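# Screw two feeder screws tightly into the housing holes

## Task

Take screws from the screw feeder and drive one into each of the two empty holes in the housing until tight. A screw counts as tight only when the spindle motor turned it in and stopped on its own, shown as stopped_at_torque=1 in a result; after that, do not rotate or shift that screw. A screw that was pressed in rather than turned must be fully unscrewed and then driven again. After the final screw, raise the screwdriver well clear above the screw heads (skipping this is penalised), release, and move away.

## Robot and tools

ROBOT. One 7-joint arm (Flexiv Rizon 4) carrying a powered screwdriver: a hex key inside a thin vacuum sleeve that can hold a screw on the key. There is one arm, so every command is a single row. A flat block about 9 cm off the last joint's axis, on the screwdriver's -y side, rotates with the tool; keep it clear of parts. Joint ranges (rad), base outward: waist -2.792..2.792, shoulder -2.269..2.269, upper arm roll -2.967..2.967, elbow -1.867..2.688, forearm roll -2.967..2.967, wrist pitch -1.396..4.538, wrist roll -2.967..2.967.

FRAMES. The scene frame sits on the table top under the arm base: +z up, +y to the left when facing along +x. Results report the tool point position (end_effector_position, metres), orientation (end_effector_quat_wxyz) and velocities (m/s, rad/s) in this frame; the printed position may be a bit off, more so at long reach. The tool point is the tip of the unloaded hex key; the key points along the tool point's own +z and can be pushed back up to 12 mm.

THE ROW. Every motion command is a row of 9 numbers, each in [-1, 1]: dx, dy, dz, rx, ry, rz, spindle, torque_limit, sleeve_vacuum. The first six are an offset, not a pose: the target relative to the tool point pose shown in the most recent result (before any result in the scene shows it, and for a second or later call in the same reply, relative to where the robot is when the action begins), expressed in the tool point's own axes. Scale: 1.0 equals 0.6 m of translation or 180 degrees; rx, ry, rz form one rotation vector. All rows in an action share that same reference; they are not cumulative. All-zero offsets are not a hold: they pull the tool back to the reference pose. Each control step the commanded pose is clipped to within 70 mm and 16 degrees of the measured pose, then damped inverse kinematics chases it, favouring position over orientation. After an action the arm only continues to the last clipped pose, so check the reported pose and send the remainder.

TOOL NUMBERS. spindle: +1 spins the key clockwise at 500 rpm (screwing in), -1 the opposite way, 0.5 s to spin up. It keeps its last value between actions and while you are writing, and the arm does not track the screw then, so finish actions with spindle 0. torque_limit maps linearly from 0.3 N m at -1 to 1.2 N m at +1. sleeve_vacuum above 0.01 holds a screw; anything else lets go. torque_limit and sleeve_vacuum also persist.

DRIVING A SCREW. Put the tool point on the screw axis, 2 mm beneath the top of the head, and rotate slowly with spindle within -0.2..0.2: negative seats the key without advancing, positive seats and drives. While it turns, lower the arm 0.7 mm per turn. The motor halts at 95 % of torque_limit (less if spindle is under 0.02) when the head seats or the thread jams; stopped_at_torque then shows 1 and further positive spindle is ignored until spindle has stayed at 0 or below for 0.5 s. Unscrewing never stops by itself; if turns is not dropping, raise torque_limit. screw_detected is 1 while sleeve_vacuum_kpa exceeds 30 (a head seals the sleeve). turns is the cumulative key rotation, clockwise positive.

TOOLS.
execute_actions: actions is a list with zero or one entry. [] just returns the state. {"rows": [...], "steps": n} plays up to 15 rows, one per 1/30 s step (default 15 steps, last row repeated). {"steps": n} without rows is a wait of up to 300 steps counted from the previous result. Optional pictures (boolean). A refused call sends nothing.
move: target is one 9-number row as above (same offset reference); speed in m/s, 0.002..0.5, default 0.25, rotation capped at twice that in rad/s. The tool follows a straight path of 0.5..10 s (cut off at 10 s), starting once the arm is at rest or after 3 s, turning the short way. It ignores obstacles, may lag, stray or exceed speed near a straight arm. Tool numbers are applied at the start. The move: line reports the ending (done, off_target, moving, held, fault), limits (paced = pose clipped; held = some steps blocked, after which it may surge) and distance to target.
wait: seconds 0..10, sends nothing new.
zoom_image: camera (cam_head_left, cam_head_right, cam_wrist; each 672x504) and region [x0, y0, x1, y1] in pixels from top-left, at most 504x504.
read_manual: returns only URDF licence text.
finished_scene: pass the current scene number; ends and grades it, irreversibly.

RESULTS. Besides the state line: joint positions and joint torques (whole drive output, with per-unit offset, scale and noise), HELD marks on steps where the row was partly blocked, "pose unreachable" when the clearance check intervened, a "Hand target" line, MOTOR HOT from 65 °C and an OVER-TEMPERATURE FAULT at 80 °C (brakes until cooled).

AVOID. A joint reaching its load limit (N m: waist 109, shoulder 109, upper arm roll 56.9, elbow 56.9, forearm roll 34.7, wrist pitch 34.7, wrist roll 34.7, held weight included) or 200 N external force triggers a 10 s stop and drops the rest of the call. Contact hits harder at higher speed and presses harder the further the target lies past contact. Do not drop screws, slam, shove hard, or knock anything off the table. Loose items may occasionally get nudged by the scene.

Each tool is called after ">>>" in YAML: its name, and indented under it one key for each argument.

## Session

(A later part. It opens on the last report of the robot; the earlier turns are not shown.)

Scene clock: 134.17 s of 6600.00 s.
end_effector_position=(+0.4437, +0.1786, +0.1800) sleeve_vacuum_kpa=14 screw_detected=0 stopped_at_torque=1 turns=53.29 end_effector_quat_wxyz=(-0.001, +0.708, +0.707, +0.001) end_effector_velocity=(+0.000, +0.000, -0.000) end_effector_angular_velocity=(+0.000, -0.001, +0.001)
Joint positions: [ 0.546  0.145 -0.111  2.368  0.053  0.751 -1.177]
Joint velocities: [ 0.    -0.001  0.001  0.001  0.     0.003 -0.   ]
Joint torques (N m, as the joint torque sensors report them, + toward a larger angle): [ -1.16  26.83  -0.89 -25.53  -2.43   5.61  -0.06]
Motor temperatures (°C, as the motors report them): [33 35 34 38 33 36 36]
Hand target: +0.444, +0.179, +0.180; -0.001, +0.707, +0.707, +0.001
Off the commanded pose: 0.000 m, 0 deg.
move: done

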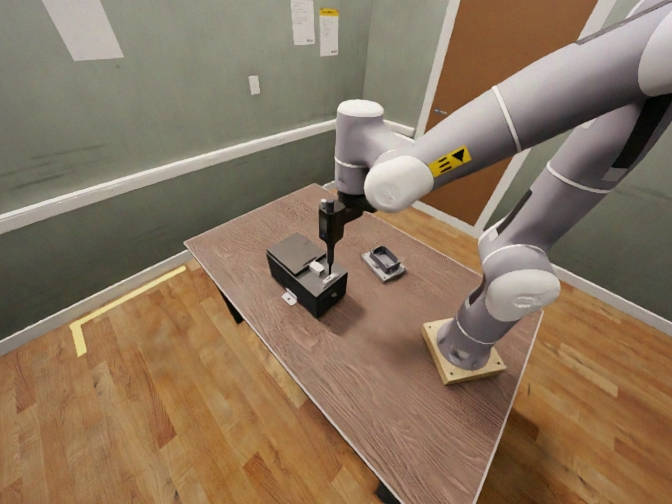

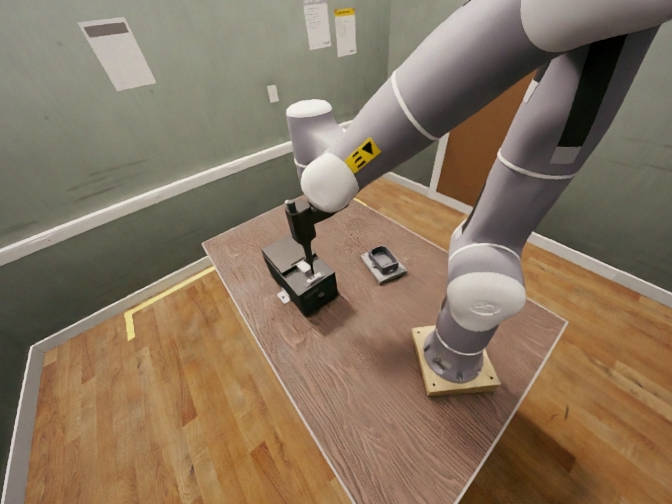

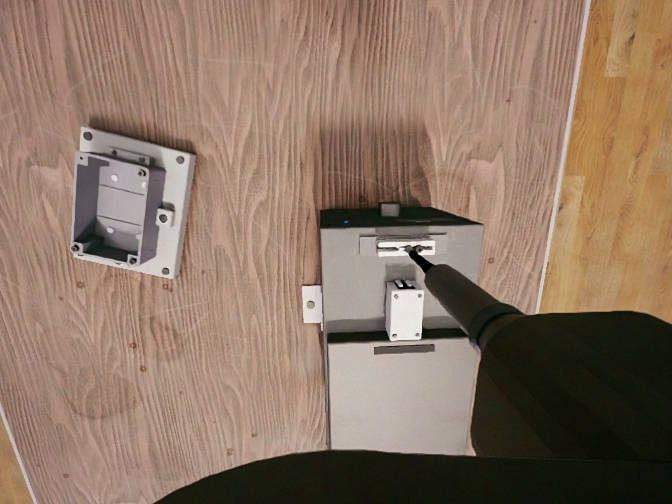

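>>> move:
  target: [0.0004,0,0.017,0,0,0,0,0,1]
  speed: 0.02

>>> move:
  target: [0,0,0.0095,0,0,0,-0.1,0,1]
  speed: 0.005

>>> execute_actions:
  actions:
    - {"rows":[[0,0,0,0,0,0,0,0,1]],"steps":3}
  pictures: false

Scene clock: 139.80 s of 6600.00 s.
end_effector_position=(+0.4437, +0.1787, +0.1699) sleeve_vacuum_kpa=14 screw_detected=0 stopped_at_torque=1 turns=53.29 end_effector_quat_wxyz=(-0.000, +0.708, +0.707, +0.001) end_effector_velocity=(+0.000, +0.000, -0.000) end_effector_angular_velocity=(+0.000, -0.001, +0.000)
Joint positions: [ 0.548  0.123 -0.111  2.379  0.058  0.785 -1.18 ]
Joint velocities: [ 0.    -0.002  0.     0.     0.001  0.003 -0.   ]
Joint torques (N m, as the joint torque sensors report them, + toward a larger angle): [ -1.24  26.78  -0.73 -24.85  -2.34   5.14   0.04]
Motor temperatures (°C, as the motors report them): [33 35 34 38 33 36 36]
Hand target: +0.444, +0.179, +0.170; -0.000, +0.708, +0.707, +0.001
Off the commanded pose: 0.000 m, 0 deg.
After step 90, 1.90 s passed at rest.
move: done

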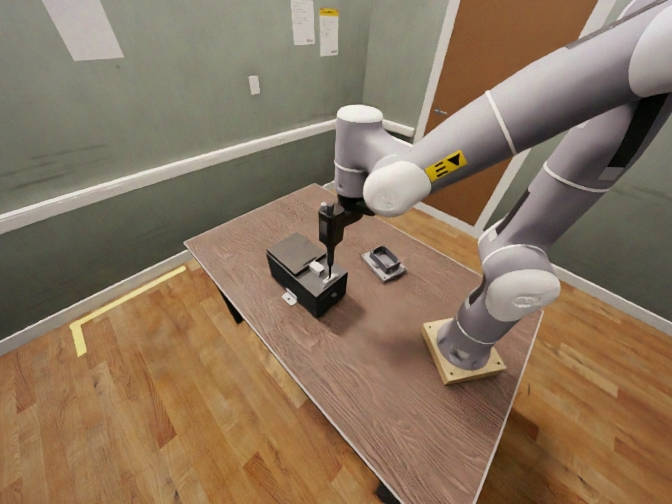

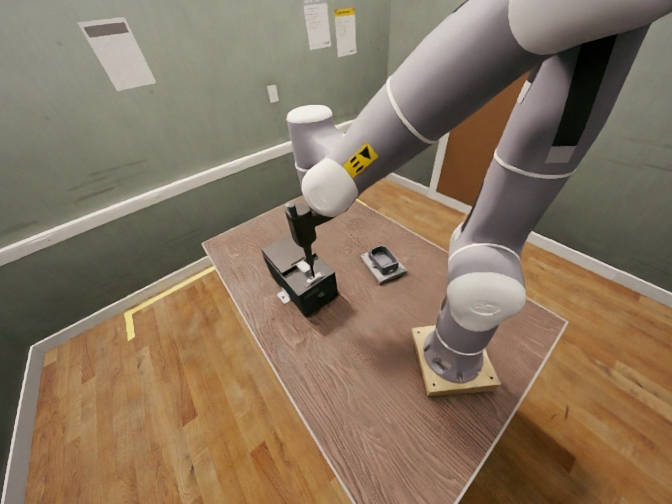

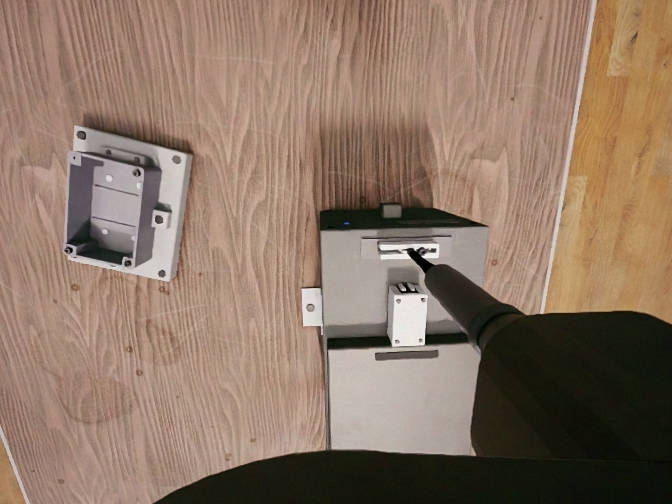

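Scene clock: 141.17 s of 6600.00 s.
end_effector_position=(+0.4442, +0.1789, +0.1647) sleeve_vacuum_kpa=40 screw_detected=1 stopped_at_torque=1 turns=52.16 end_effector_quat_wxyz=(-0.000, +0.708, +0.707, +0.001) end_effector_velocity=(-0.000, +0.000, -0.000) end_effector_angular_velocity=(-0.000, +0.001, +0.000)
Joint positions: [ 0.548  0.11  -0.111  2.385  0.061  0.804 -1.182]
Joint velocities: [ 0.    -0.001  0.     0.     0.     0.001 -0.   ]
Joint torques (N m, as the joint torque sensors report them, + toward a larger angle): [ -1.3   24.86  -1.19 -22.77  -2.4    4.76  -0.08]
Motor temperatures (°C, as the motors report them): [33 35 34 38 33 36 36]
Hand target: +0.444, +0.179, +0.164; -0.000, +0.708, +0.707, +0.001
Off the commanded pose: 0.001 m, 0 deg.
move: done

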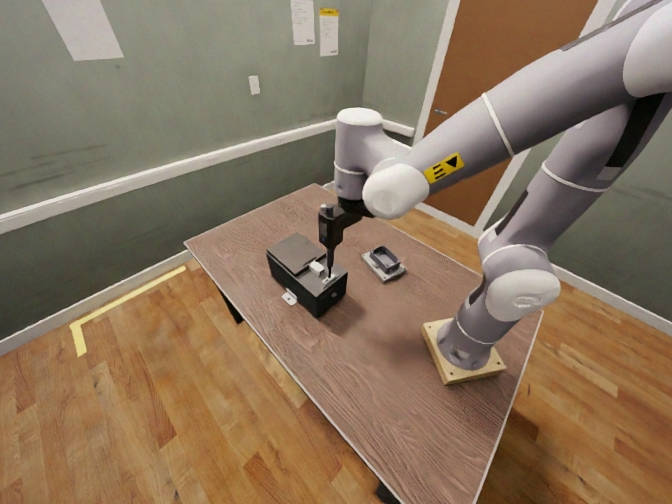

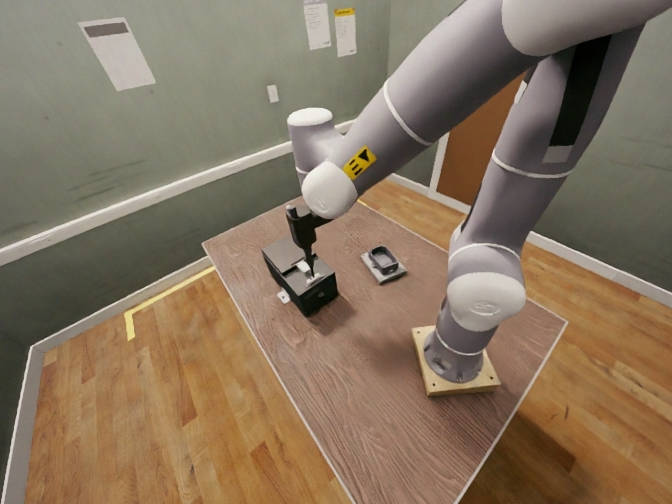

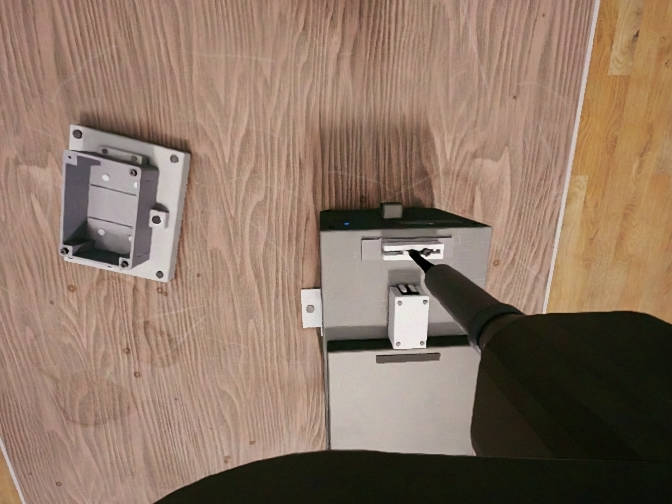

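Scene clock: 141.27 s of 6600.00 s.
end_effector_position=(+0.4442, +0.1790, +0.1647) sleeve_vacuum_kpa=40 screw_detected=1 stopped_at_torque=1 turns=52.16 end_effector_quat_wxyz=(-0.000, +0.708, +0.707, +0.001) end_effector_velocity=(+0.001, +0.000, +0.001) end_effector_angular_velocity=(+0.001, -0.002, +0.000)
Joint positions: [ 0.548  0.11  -0.111  2.385  0.061  0.804 -1.182]
Joint velocities: [ 0.     0.001  0.    -0.001  0.     0.     0.   ]
Joint torques (N m, as the joint torque sensors report them, + toward a larger angle): [ -2.15  26.08  -0.93 -24.2   -2.72   4.87  -0.07]
Motor temperatures (°C, as the motors report them): [33 35 34 38 33 36 36]
Hand target: +0.444, +0.179, +0.165; -0.000, +0.708, +0.707, +0.001
Off the commanded pose: 0.000 m, 0 deg.
Steps of this call (steps 1 to 3: all 3 steps of this action). Readings (end_effector_position | what the end effector reports):
1: (+0.4442, +0.1789, +0.1647) | sleeve_vacuum_kpa=40 screw_detected=1 stopped_at_torque=1 turns=52.16
2: (+0.4442, +0.1790, +0.1647) | sleeve_vacuum_kpa=40 screw_detected=1 stopped_at_torque=1 turns=52.16
3: the state above

>>> move:
  target: [0,0,-0.06,0,0,0,0,0,1]
  speed: 0.04

>>> move:
  target: [-0.3,-0.05,0,0,0,0,0,0,1]
  speed: 0.15

>>> move:
  target: [-0.273,-0.098,0.17,0,0,0,0,0,1]
  speed: 0.15

>>> zoom_image:
  camera: "cam_wrist"
  region: [385,225,435,275]

Scene clock: 148.23 s of 6600.00 s.
end_effector_position=(+0.4441, +0.1790, +0.2007) sleeve_vacuum_kpa=39 screw_detected=1 stopped_at_torque=1 turns=52.16 end_effector_quat_wxyz=(-0.000, +0.708, +0.707, +0.002) end_effector_velocity=(-0.000, -0.000, +0.000) end_effector_angular_velocity=(-0.001, +0.001, +0.000)
Joint positions: [ 0.542  0.187 -0.11   2.342  0.045  0.685 -1.171]
Joint velocities: [-0.     0.001  0.    -0.001 -0.001 -0.003  0.   ]
Joint torques (N m, as the joint torque sensors report them, + toward a larger angle): [ -1.57  27.39  -0.85 -28.    -3.06   4.01   0.5 ]
Motor temperatures (°C, as the motors report them): [33 35 34 38 33 36 36]
Hand target: +0.444, +0.179, +0.201; -0.000, +0.708, +0.707, +0.001
Off the commanded pose: 0.000 m, 0 deg.
After step 90, 2.77 s passed at rest.
move: done

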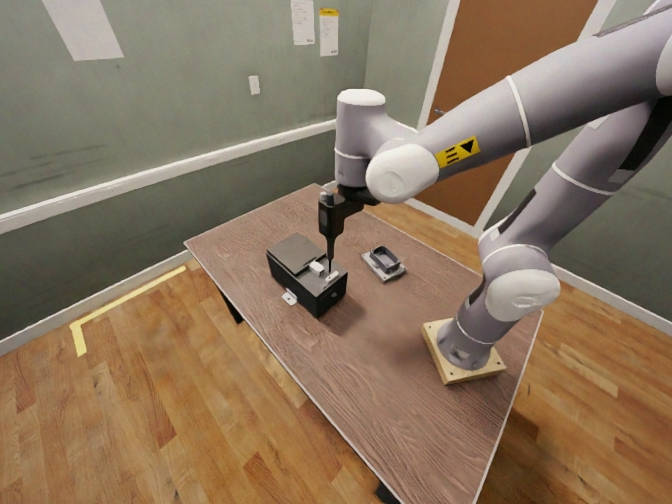

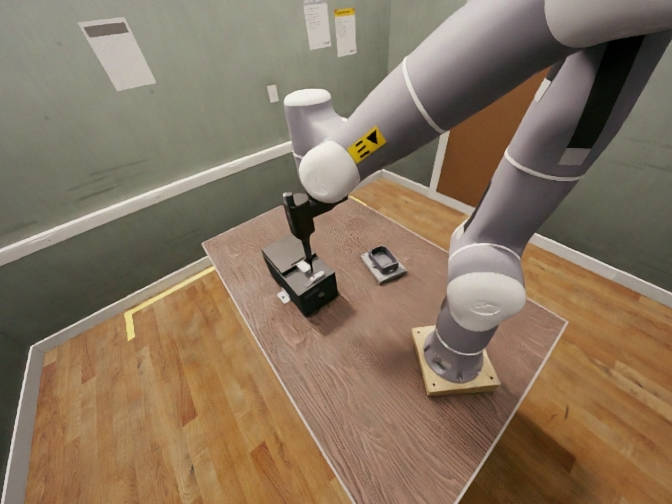

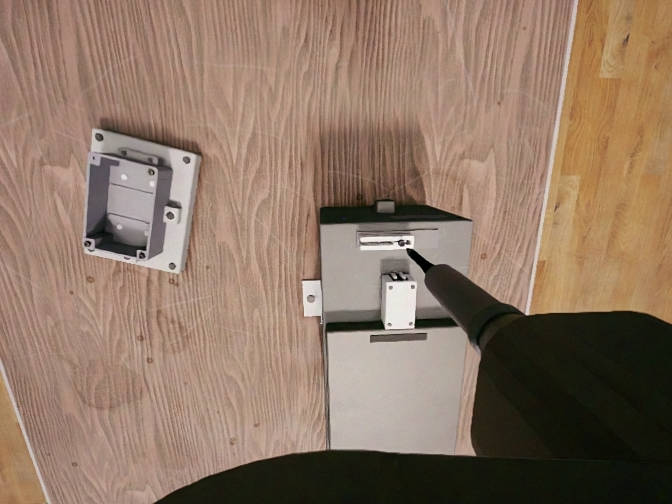

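Scene clock: 149.87 s of 6600.00 s.
end_effector_position=(+0.4135, -0.0012, +0.2003) sleeve_vacuum_kpa=39 screw_detected=1 stopped_at_torque=1 turns=52.16 end_effector_quat_wxyz=(-0.000, +0.708, +0.707, +0.002) end_effector_velocity=(+0.000, -0.000, +0.000) end_effector_angular_velocity=(+0.000, -0.000, +0.001)
Joint positions: [ 0.344  0.27  -0.347  2.442  0.     0.685 -1.572]
Joint velocities: [ 0.    -0.    -0.001 -0.    -0.     0.    -0.002]
Joint torques (N m, as the joint torque sensors report them, + toward a larger angle): [ -2.5   19.52  -0.55 -27.57  -2.92   4.63  -0.33]
Motor temperatures (°C, as the motors report them): [33 35 34 38 33 36 36]
Hand target: +0.414, -0.001, +0.200; -0.000, +0.708, +0.707, +0.002
Off the commanded pose: 0.001 m, 0 deg.
move: done

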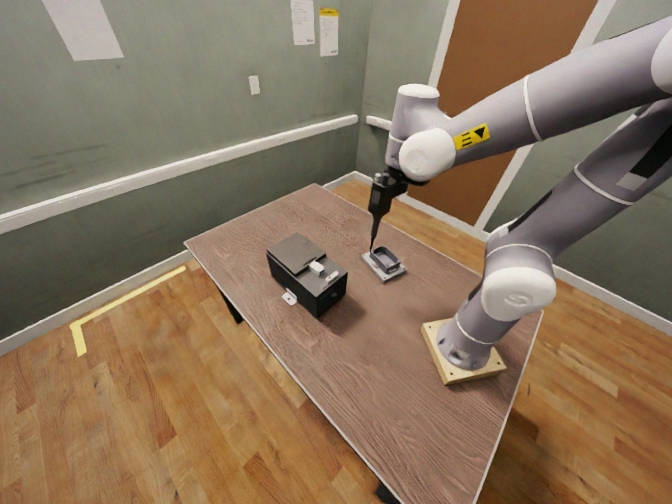

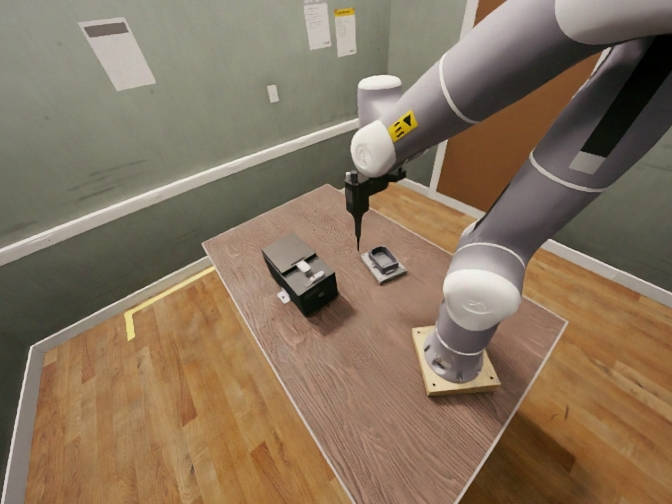

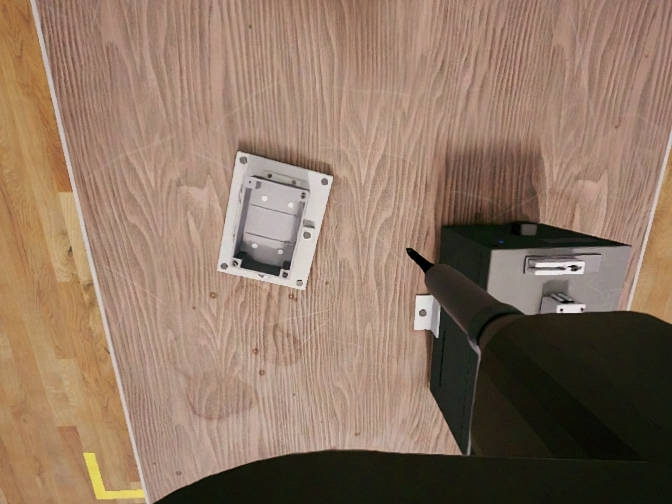

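Scene clock: 151.67 s of 6600.00 s.
end_effector_position=(+0.3543, -0.1656, +0.0978) sleeve_vacuum_kpa=39 screw_detected=1 stopped_at_torque=1 turns=52.16 end_effector_quat_wxyz=(+0.001, +0.707, +0.707, +0.001) end_effector_velocity=(+0.000, -0.000, -0.000) end_effector_angular_velocity=(+0.005, -0.000, +0.002)
Joint positions: [ 0.228 -0.149 -0.653  2.433  0.362  0.977 -2.297]
Joint velocities: [-0.005 -0.007  0.001 -0.008  0.013 -0.007 -0.016]
Joint torques (N m, as the joint torque sensors report them, + toward a larger angle): [ -2.4   25.49  -4.47 -18.88  -2.03   2.88   0.03]
Motor temperatures (°C, as the motors report them): [33 34 34 38 33 36 36]
Hand target: +0.354, -0.166, +0.098; +0.001, +0.707, +0.707, +0.001
Off the commanded pose: 0.001 m, 0 deg.
move: done

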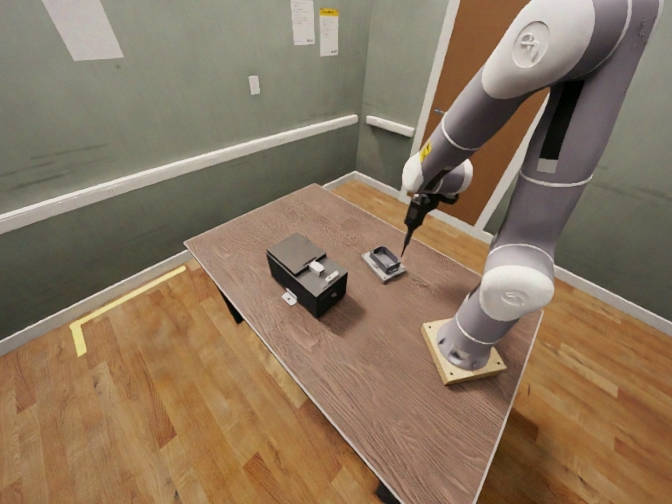

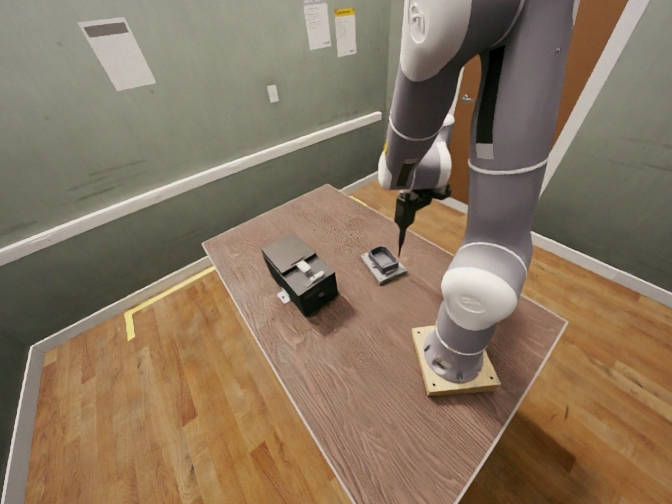

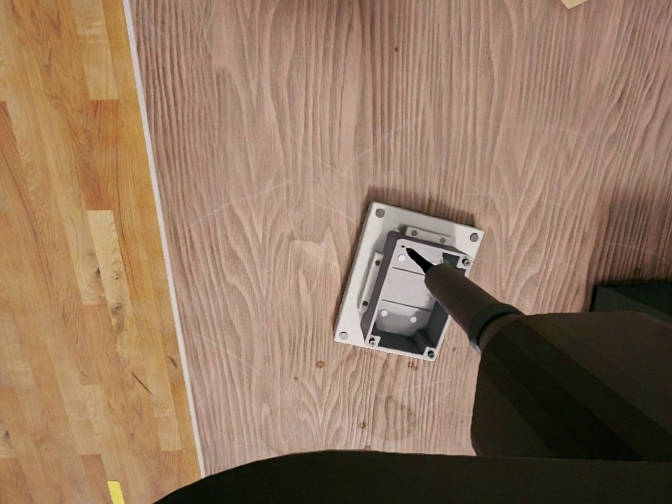

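Region (385, 225, 435, 275) of cam_wrist's 672x504 image, scaled by 10.080, with more detail than that image has.

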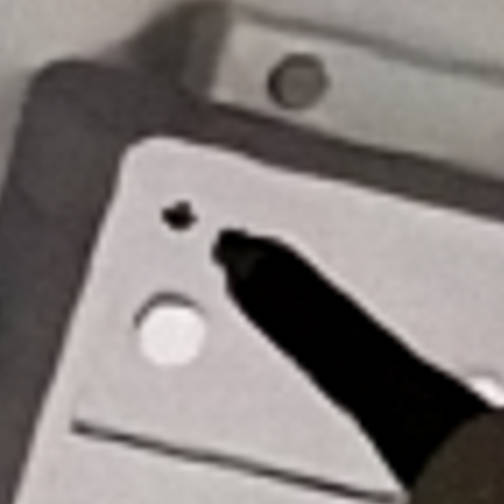

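>>> move:
  target: [0.0025,0.0047,0.023,0,0,0,0,0,1]
  speed: 0.02

>>> zoom_image:
  camera: "cam_wrist"
  region: [385,225,435,275]

>>> zoom_image:
  camera: "cam_head_left"
  region: [385,245,415,275]

Scene clock: 157.90 s of 6600.00 s.
end_effector_position=(+0.3570, -0.1639, +0.0840) sleeve_vacuum_kpa=39 screw_detected=1 stopped_at_torque=1 turns=52.16 end_effector_quat_wxyz=(+0.001, +0.707, +0.707, +0.001) end_effector_velocity=(+0.000, +0.000, -0.000) end_effector_angular_velocity=(+0.001, -0.001, -0.000)
Joint positions: [ 0.222 -0.209 -0.629  2.413  0.435  0.997 -2.343]
Joint velocities: [-0.    -0.003  0.001 -0.002  0.005  0.    -0.003]
Joint torques (N m, as the joint torque sensors report them, + toward a larger angle): [ -5.15  26.35  -4.76 -17.73  -1.49   4.7    0.07]
Motor temperatures (°C, as the motors report them): [33 34 34 38 33 36 36]
Hand target: +0.357, -0.164, +0.084; +0.001, +0.707, +0.707, +0.001
Off the commanded pose: 0.000 m, 0 deg.
After step 90, 2.27 s passed at rest.
move: done

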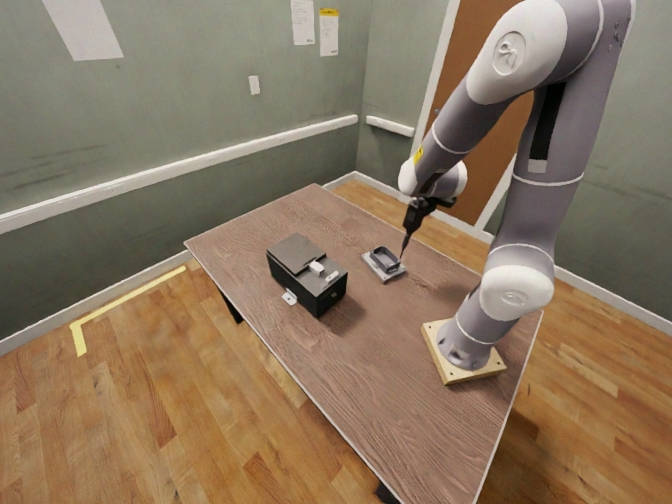

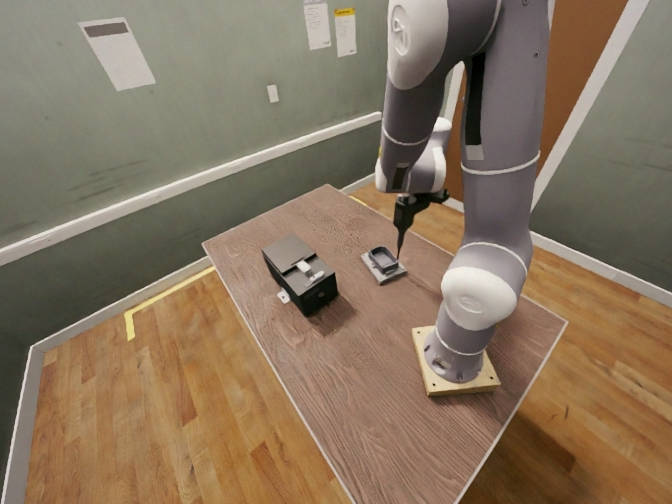

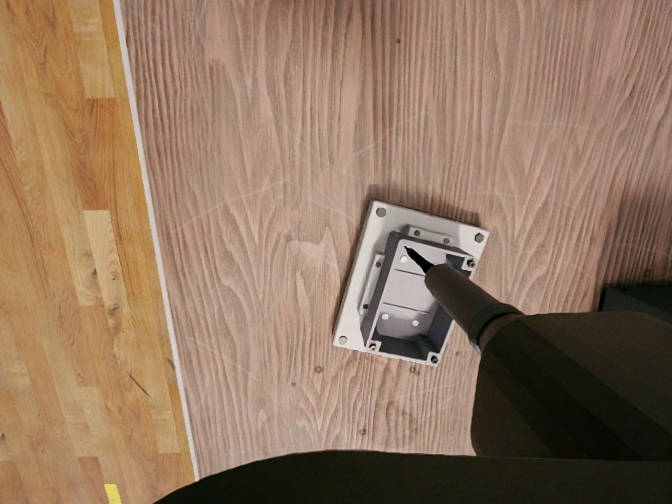

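Region (385, 225, 435, 275) of cam_wrist's 672x504 image, scaled by 10.080, with more detail than that image has.

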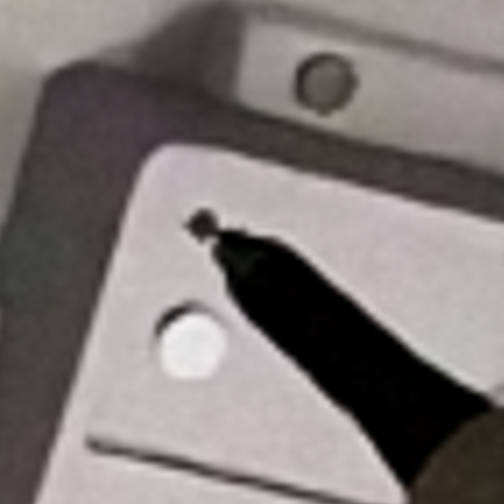

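Region (385, 245, 415, 275) of cam_head_left's 672x504 image, scaled by 16.800, with more detail than that image has.

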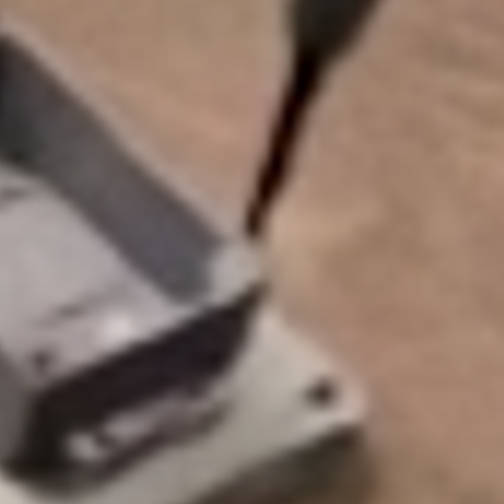

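>>> move:
  target: [-0.0003,0,0.0117,0,0,0,0,0,1]
  speed: 0.015

>>> move:
  target: [0,-0.0005,0.0225,0,0,0,0.4,0,1]
  speed: 0.0026

>>> wait:
  seconds: 0.3

>>> execute_actions:
  actions:
    - {"rows":[[0,0,0,0,0,0,0,0,1]],"steps":3}
  pictures: false

>>> zoom_image:
  camera: "cam_wrist"
  region: [385,225,435,275]

Scene clock: 165.77 s of 6600.00 s.
end_effector_position=(+0.3568, -0.1639, +0.0770) sleeve_vacuum_kpa=39 screw_detected=1 stopped_at_torque=1 turns=52.16 end_effector_quat_wxyz=(+0.000, +0.707, +0.707, +0.001) end_effector_velocity=(+0.000, -0.000, -0.001) end_effector_angular_velocity=(+0.000, -0.000, -0.000)
Joint positions: [ 0.214 -0.238 -0.617  2.404  0.471  1.007 -2.368]
Joint velocities: [-0.001 -0.003  0.    -0.002  0.004 -0.    -0.004]
Joint torques (N m, as the joint torque sensors report them, + toward a larger angle): [ -4.21  27.78  -5.24 -17.47  -2.26   4.84   0.17]
Motor temperatures (°C, as the motors report them): [33 34 34 38 33 36 36]
Hand target: +0.357, -0.164, +0.077; +0.001, +0.707, +0.707, +0.001
Off the commanded pose: 0.000 m, 0 deg.
After step 90, 4.17 s passed at rest.
move: done

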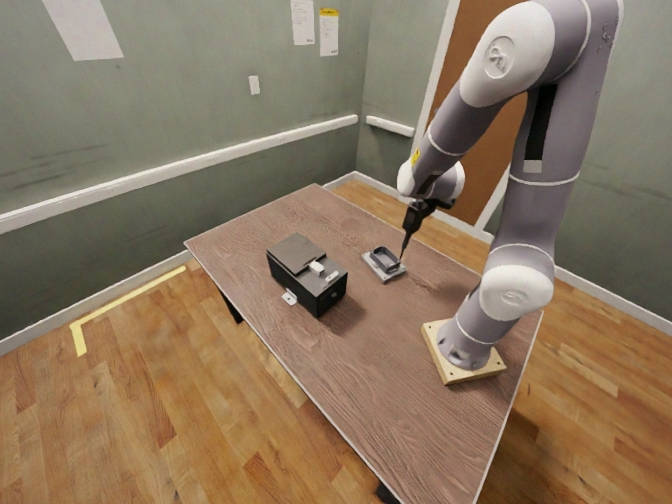

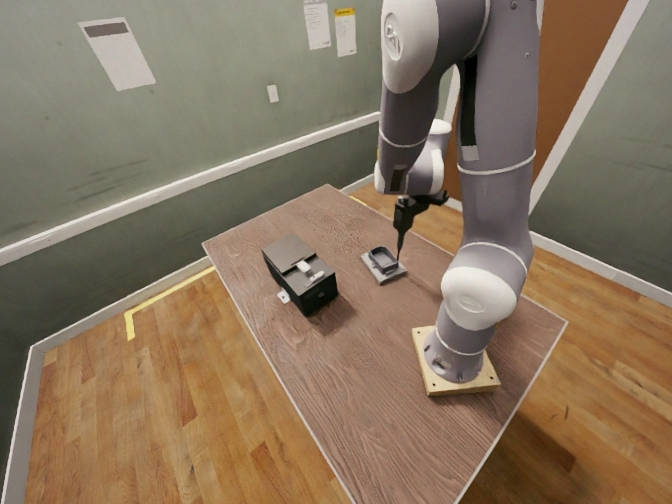

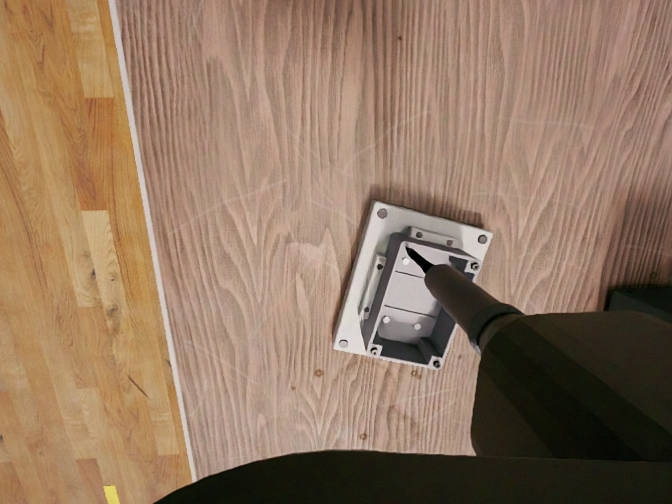

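Scene clock: 171.17 s of 6600.00 s.
end_effector_position=(+0.3570, -0.1639, +0.0637) sleeve_vacuum_kpa=40 screw_detected=1 stopped_at_torque=0 turns=69.89 end_effector_quat_wxyz=(+0.001, +0.707, +0.707, +0.001) end_effector_velocity=(+0.000, -0.000, -0.000) end_effector_angular_velocity=(+0.000, -0.000, +0.000)
Joint positions: [ 0.197 -0.29  -0.59   2.386  0.536  1.026 -2.414]
Joint velocities: [ 0.    -0.     0.    -0.     0.001  0.    -0.001]
Joint torques (N m, as the joint torque sensors report them, + toward a larger angle): [ -4.77  26.33  -6.01 -13.68  -1.92   4.13  -0.07]
Motor temperatures (°C, as the motors report them): [33 34 34 38 33 36 36]
Hand target: +0.357, -0.164, +0.063; +0.000, +0.707, +0.707, +0.001
Off the commanded pose: 0.000 m, 0 deg.
move: done

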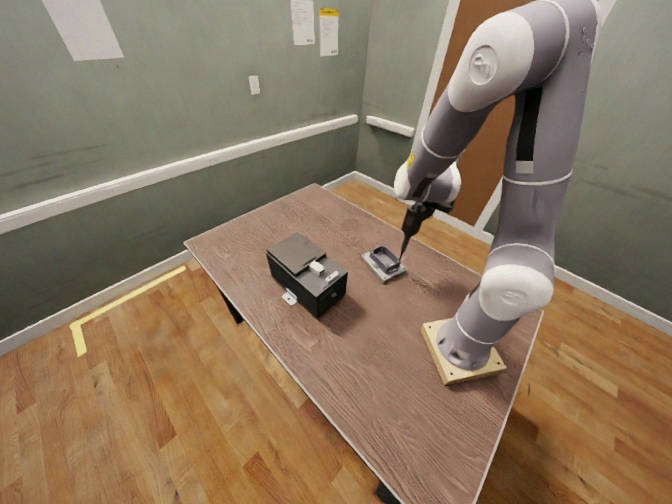

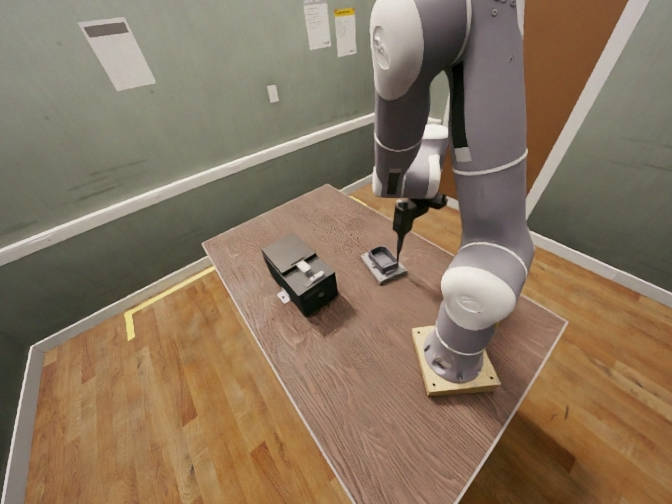

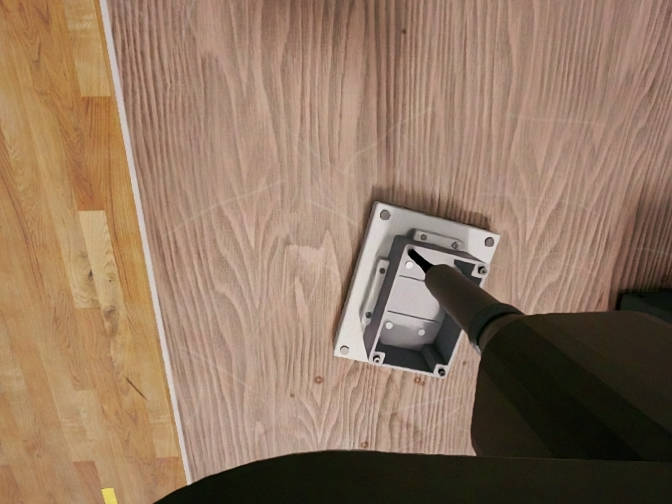

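Scene clock: 171.47 s of 6600.00 s.
end_effector_position=(+0.3570, -0.1639, +0.0637) sleeve_vacuum_kpa=40 screw_detected=1 stopped_at_torque=1 turns=70.13 end_effector_quat_wxyz=(+0.001, +0.707, +0.707, +0.001) end_effector_velocity=(+0.000, -0.000, +0.000) end_effector_angular_velocity=(-0.000, -0.000, +0.000)
Joint positions: [ 0.197 -0.29  -0.59   2.386  0.536  1.026 -2.415]
Joint velocities: [-0.  0. -0.  0. -0.  0.  0.]
Joint torques (N m, as the joint torque sensors report them, + toward a larger angle): [ -4.78  26.68  -6.52 -13.51  -1.71   4.04   0.01]
Motor temperatures (°C, as the motors report them): [33 34 34 38 33 36 36]
Hand target: +0.357, -0.164, +0.063; +0.000, +0.707, +0.707, +0.001
Off the commanded pose: 0.000 m, 0 deg.
Steps of this call (steps 1 to 9: nothing new was sent). Readings (end_effector_position | what the end effector reports):
1: (+0.3570, -0.1639, +0.0637) | sleeve_vacuum_kpa=40 screw_detected=1 stopped_at_torque=0 turns=70.00
2: (+0.3570, -0.1639, +0.0636) | sleeve_vacuum_kpa=40 screw_detected=1 stopped_at_torque=0 turns=70.11
4: (+0.3570, -0.1639, +0.0637) | sleeve_vacuum_kpa=40 screw_detected=1 stopped_at_torque=1 turns=70.13
8: (+0.3570, -0.1639, +0.0637) | sleeve_vacuum_kpa=40 screw_detected=1 stopped_at_torque=1 turns=70.13
9: the state above

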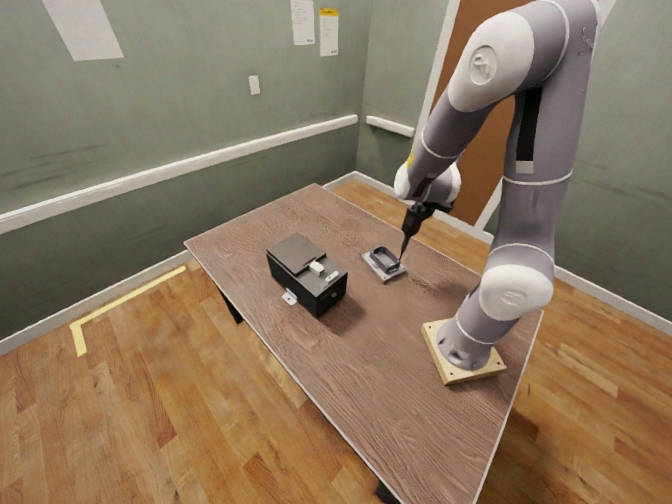

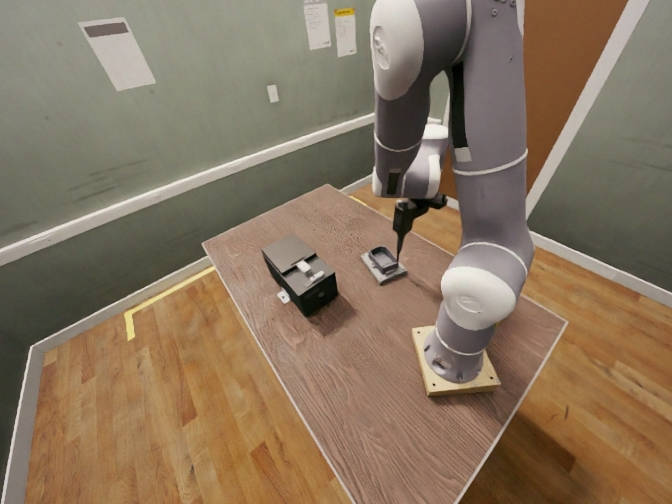

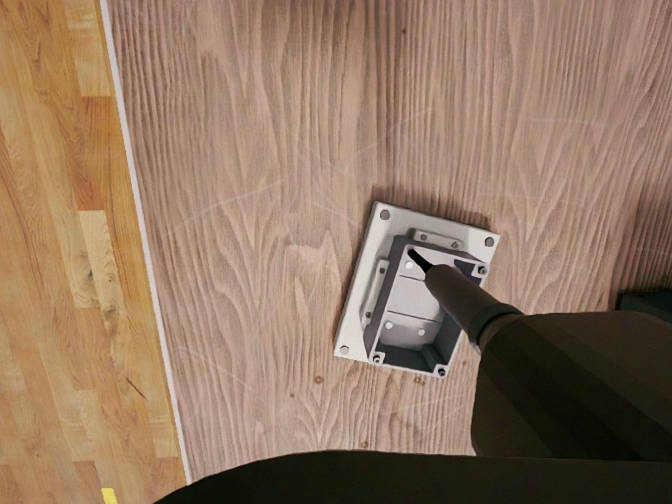

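Scene clock: 171.57 s of 6600.00 s.
end_effector_position=(+0.3571, -0.1639, +0.0637) sleeve_vacuum_kpa=40 screw_detected=1 stopped_at_torque=1 turns=70.13 end_effector_quat_wxyz=(+0.001, +0.707, +0.707, +0.001) end_effector_velocity=(+0.000, -0.000, +0.000) end_effector_angular_velocity=(-0.000, -0.001, +0.000)
Joint positions: [ 0.197 -0.29  -0.59   2.386  0.536  1.026 -2.415]
Joint velocities: [-0.  0. -0. -0. -0.  0. -0.]
Joint torques (N m, as the joint torque sensors report them, + toward a larger angle): [ -3.67  29.77  -6.36 -14.84  -1.89   3.67   0.08]
Motor temperatures (°C, as the motors report them): [33 34 34 38 33 36 36]
Hand target: +0.357, -0.164, +0.064; +0.001, +0.707, +0.707, +0.001
Off the commanded pose: 0.000 m, 0 deg.
Steps of this call (steps 1 to 3: all 3 steps of this action). Readings (end_effector_position | what the end effector reports):
1: (+0.3570, -0.1639, +0.0637) | sleeve_vacuum_kpa=40 screw_detected=1 stopped_at_torque=1 turns=70.13
2: (+0.3571, -0.1639, +0.0637) | sleeve_vacuum_kpa=40 screw_detected=1 stopped_at_torque=1 turns=70.13
3: the state above

Region (385, 225, 435, 275) of cam_wrist's 672x504 image, scaled by 10.080, with more detail than that image has.

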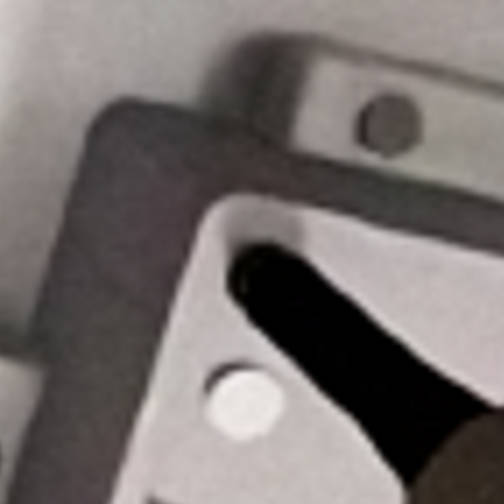

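>>> move:
  target: [0,0,-0.025,0,0,0,0,0,0]
  speed: 0.03

>>> move:
  target: [0,0,-0.25,0,0,0,0,0,0]
  speed: 0.15

>>> finished_scene:
  scene: 2

Scene clock: 175.77 s of 6600.00 s.
end_effector_position=(+0.3573, -0.1641, +0.0787) sleeve_vacuum_kpa=0 screw_detected=0 stopped_at_torque=1 turns=70.13 end_effector_quat_wxyz=(+0.001, +0.707, +0.707, +0.001) end_effector_velocity=(-0.000, +0.000, +0.001) end_effector_angular_velocity=(-0.001, +0.001, +0.000)
Joint positions: [ 0.217 -0.231 -0.621  2.406  0.464  1.005 -2.364]
Joint velocities: [ 0.001  0.004 -0.001  0.002 -0.007 -0.001  0.005]
Joint torques (N m, as the joint torque sensors report them, + toward a larger angle): [ -2.88  28.12  -6.24 -16.12  -2.16   2.76   0.17]
Motor temperatures (°C, as the motors report them): [33 34 34 37 33 36 36]
Hand target: +0.357, -0.164, +0.079; +0.001, +0.707, +0.707, +0.001
Off the commanded pose: 0.000 m, 0 deg.
After step 90, 0.43 s passed at rest.
move: done

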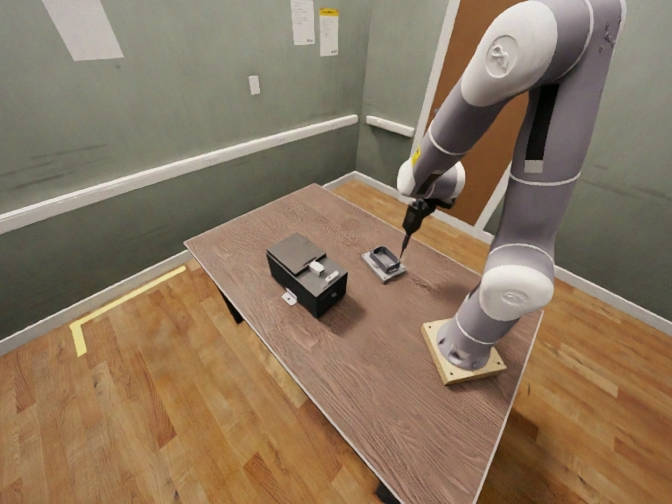

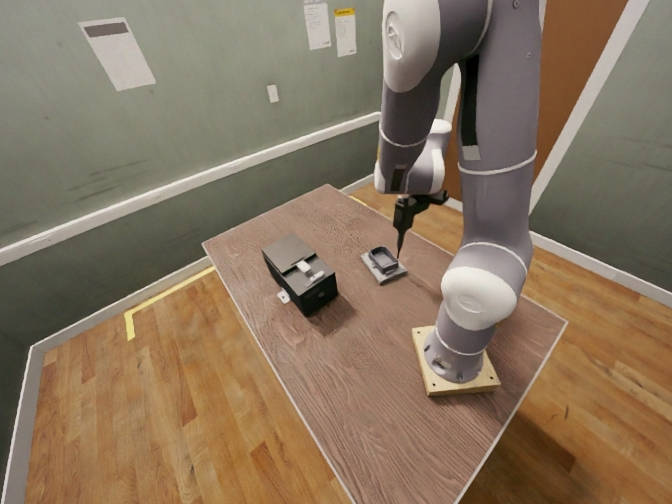

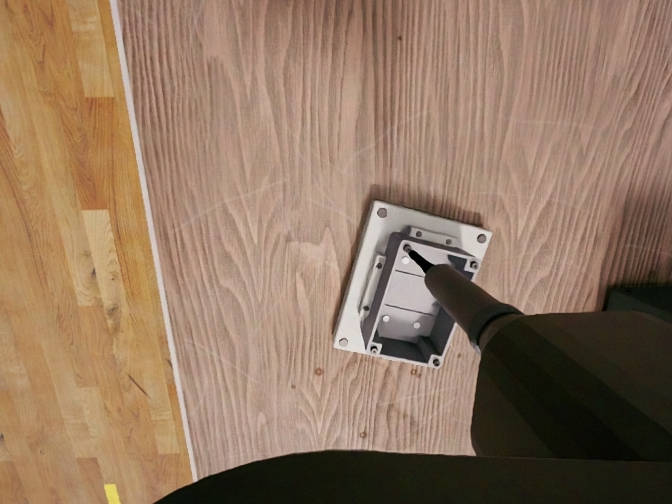

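Scene clock: 177.20 s of 6600.00 s.
end_effector_position=(+0.3568, -0.1640, +0.2288) sleeve_vacuum_kpa=0 screw_detected=0 stopped_at_torque=1 turns=70.13 end_effector_quat_wxyz=(+0.000, +0.707, +0.707, +0.002) end_effector_velocity=(-0.001, +0.000, +0.000) end_effector_angular_velocity=(+0.000, +0.002, +0.000)
Joint positions: [ 0.156  0.279 -0.599  2.38  -0.054  0.601 -1.975]
Joint velocities: [-0.     0.002  0.001 -0.001 -0.001 -0.004  0.002]
Joint torques (N m, as the joint torque sensors report them, + toward a larger angle): [ -3.25  18.29   1.57 -28.83  -3.12   3.52   0.08]
Motor temperatures (°C, as the motors report them): [33 34 34 37 33 36 36]
Hand target: +0.357, -0.164, +0.229; +0.000, +0.707, +0.707, +0.001
Off the commanded pose: 0.000 m, 0 deg.
move: done

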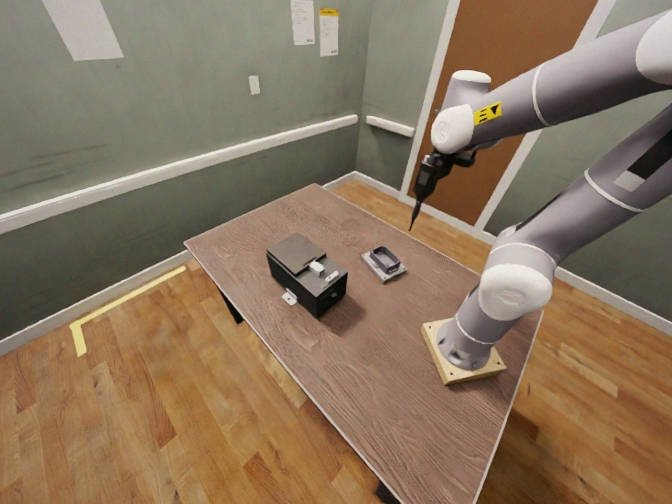

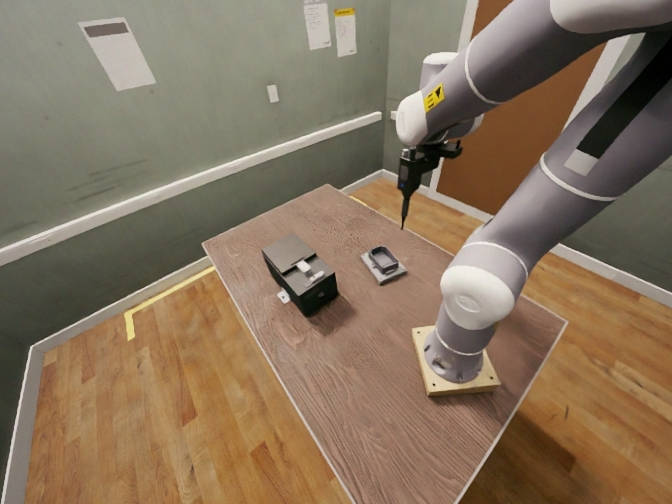

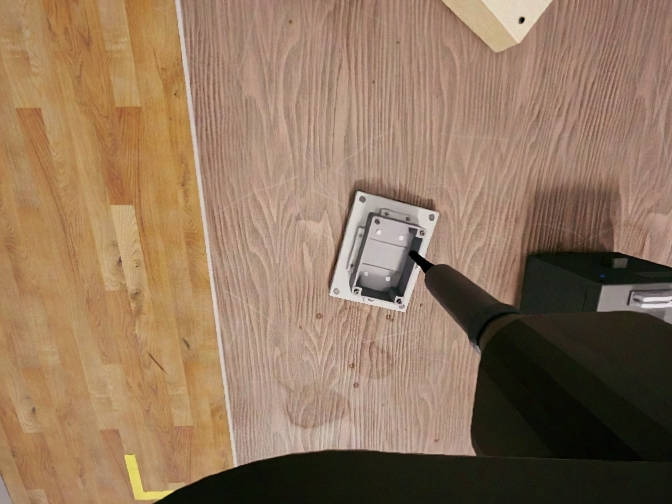

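The scene is finished: the task was done.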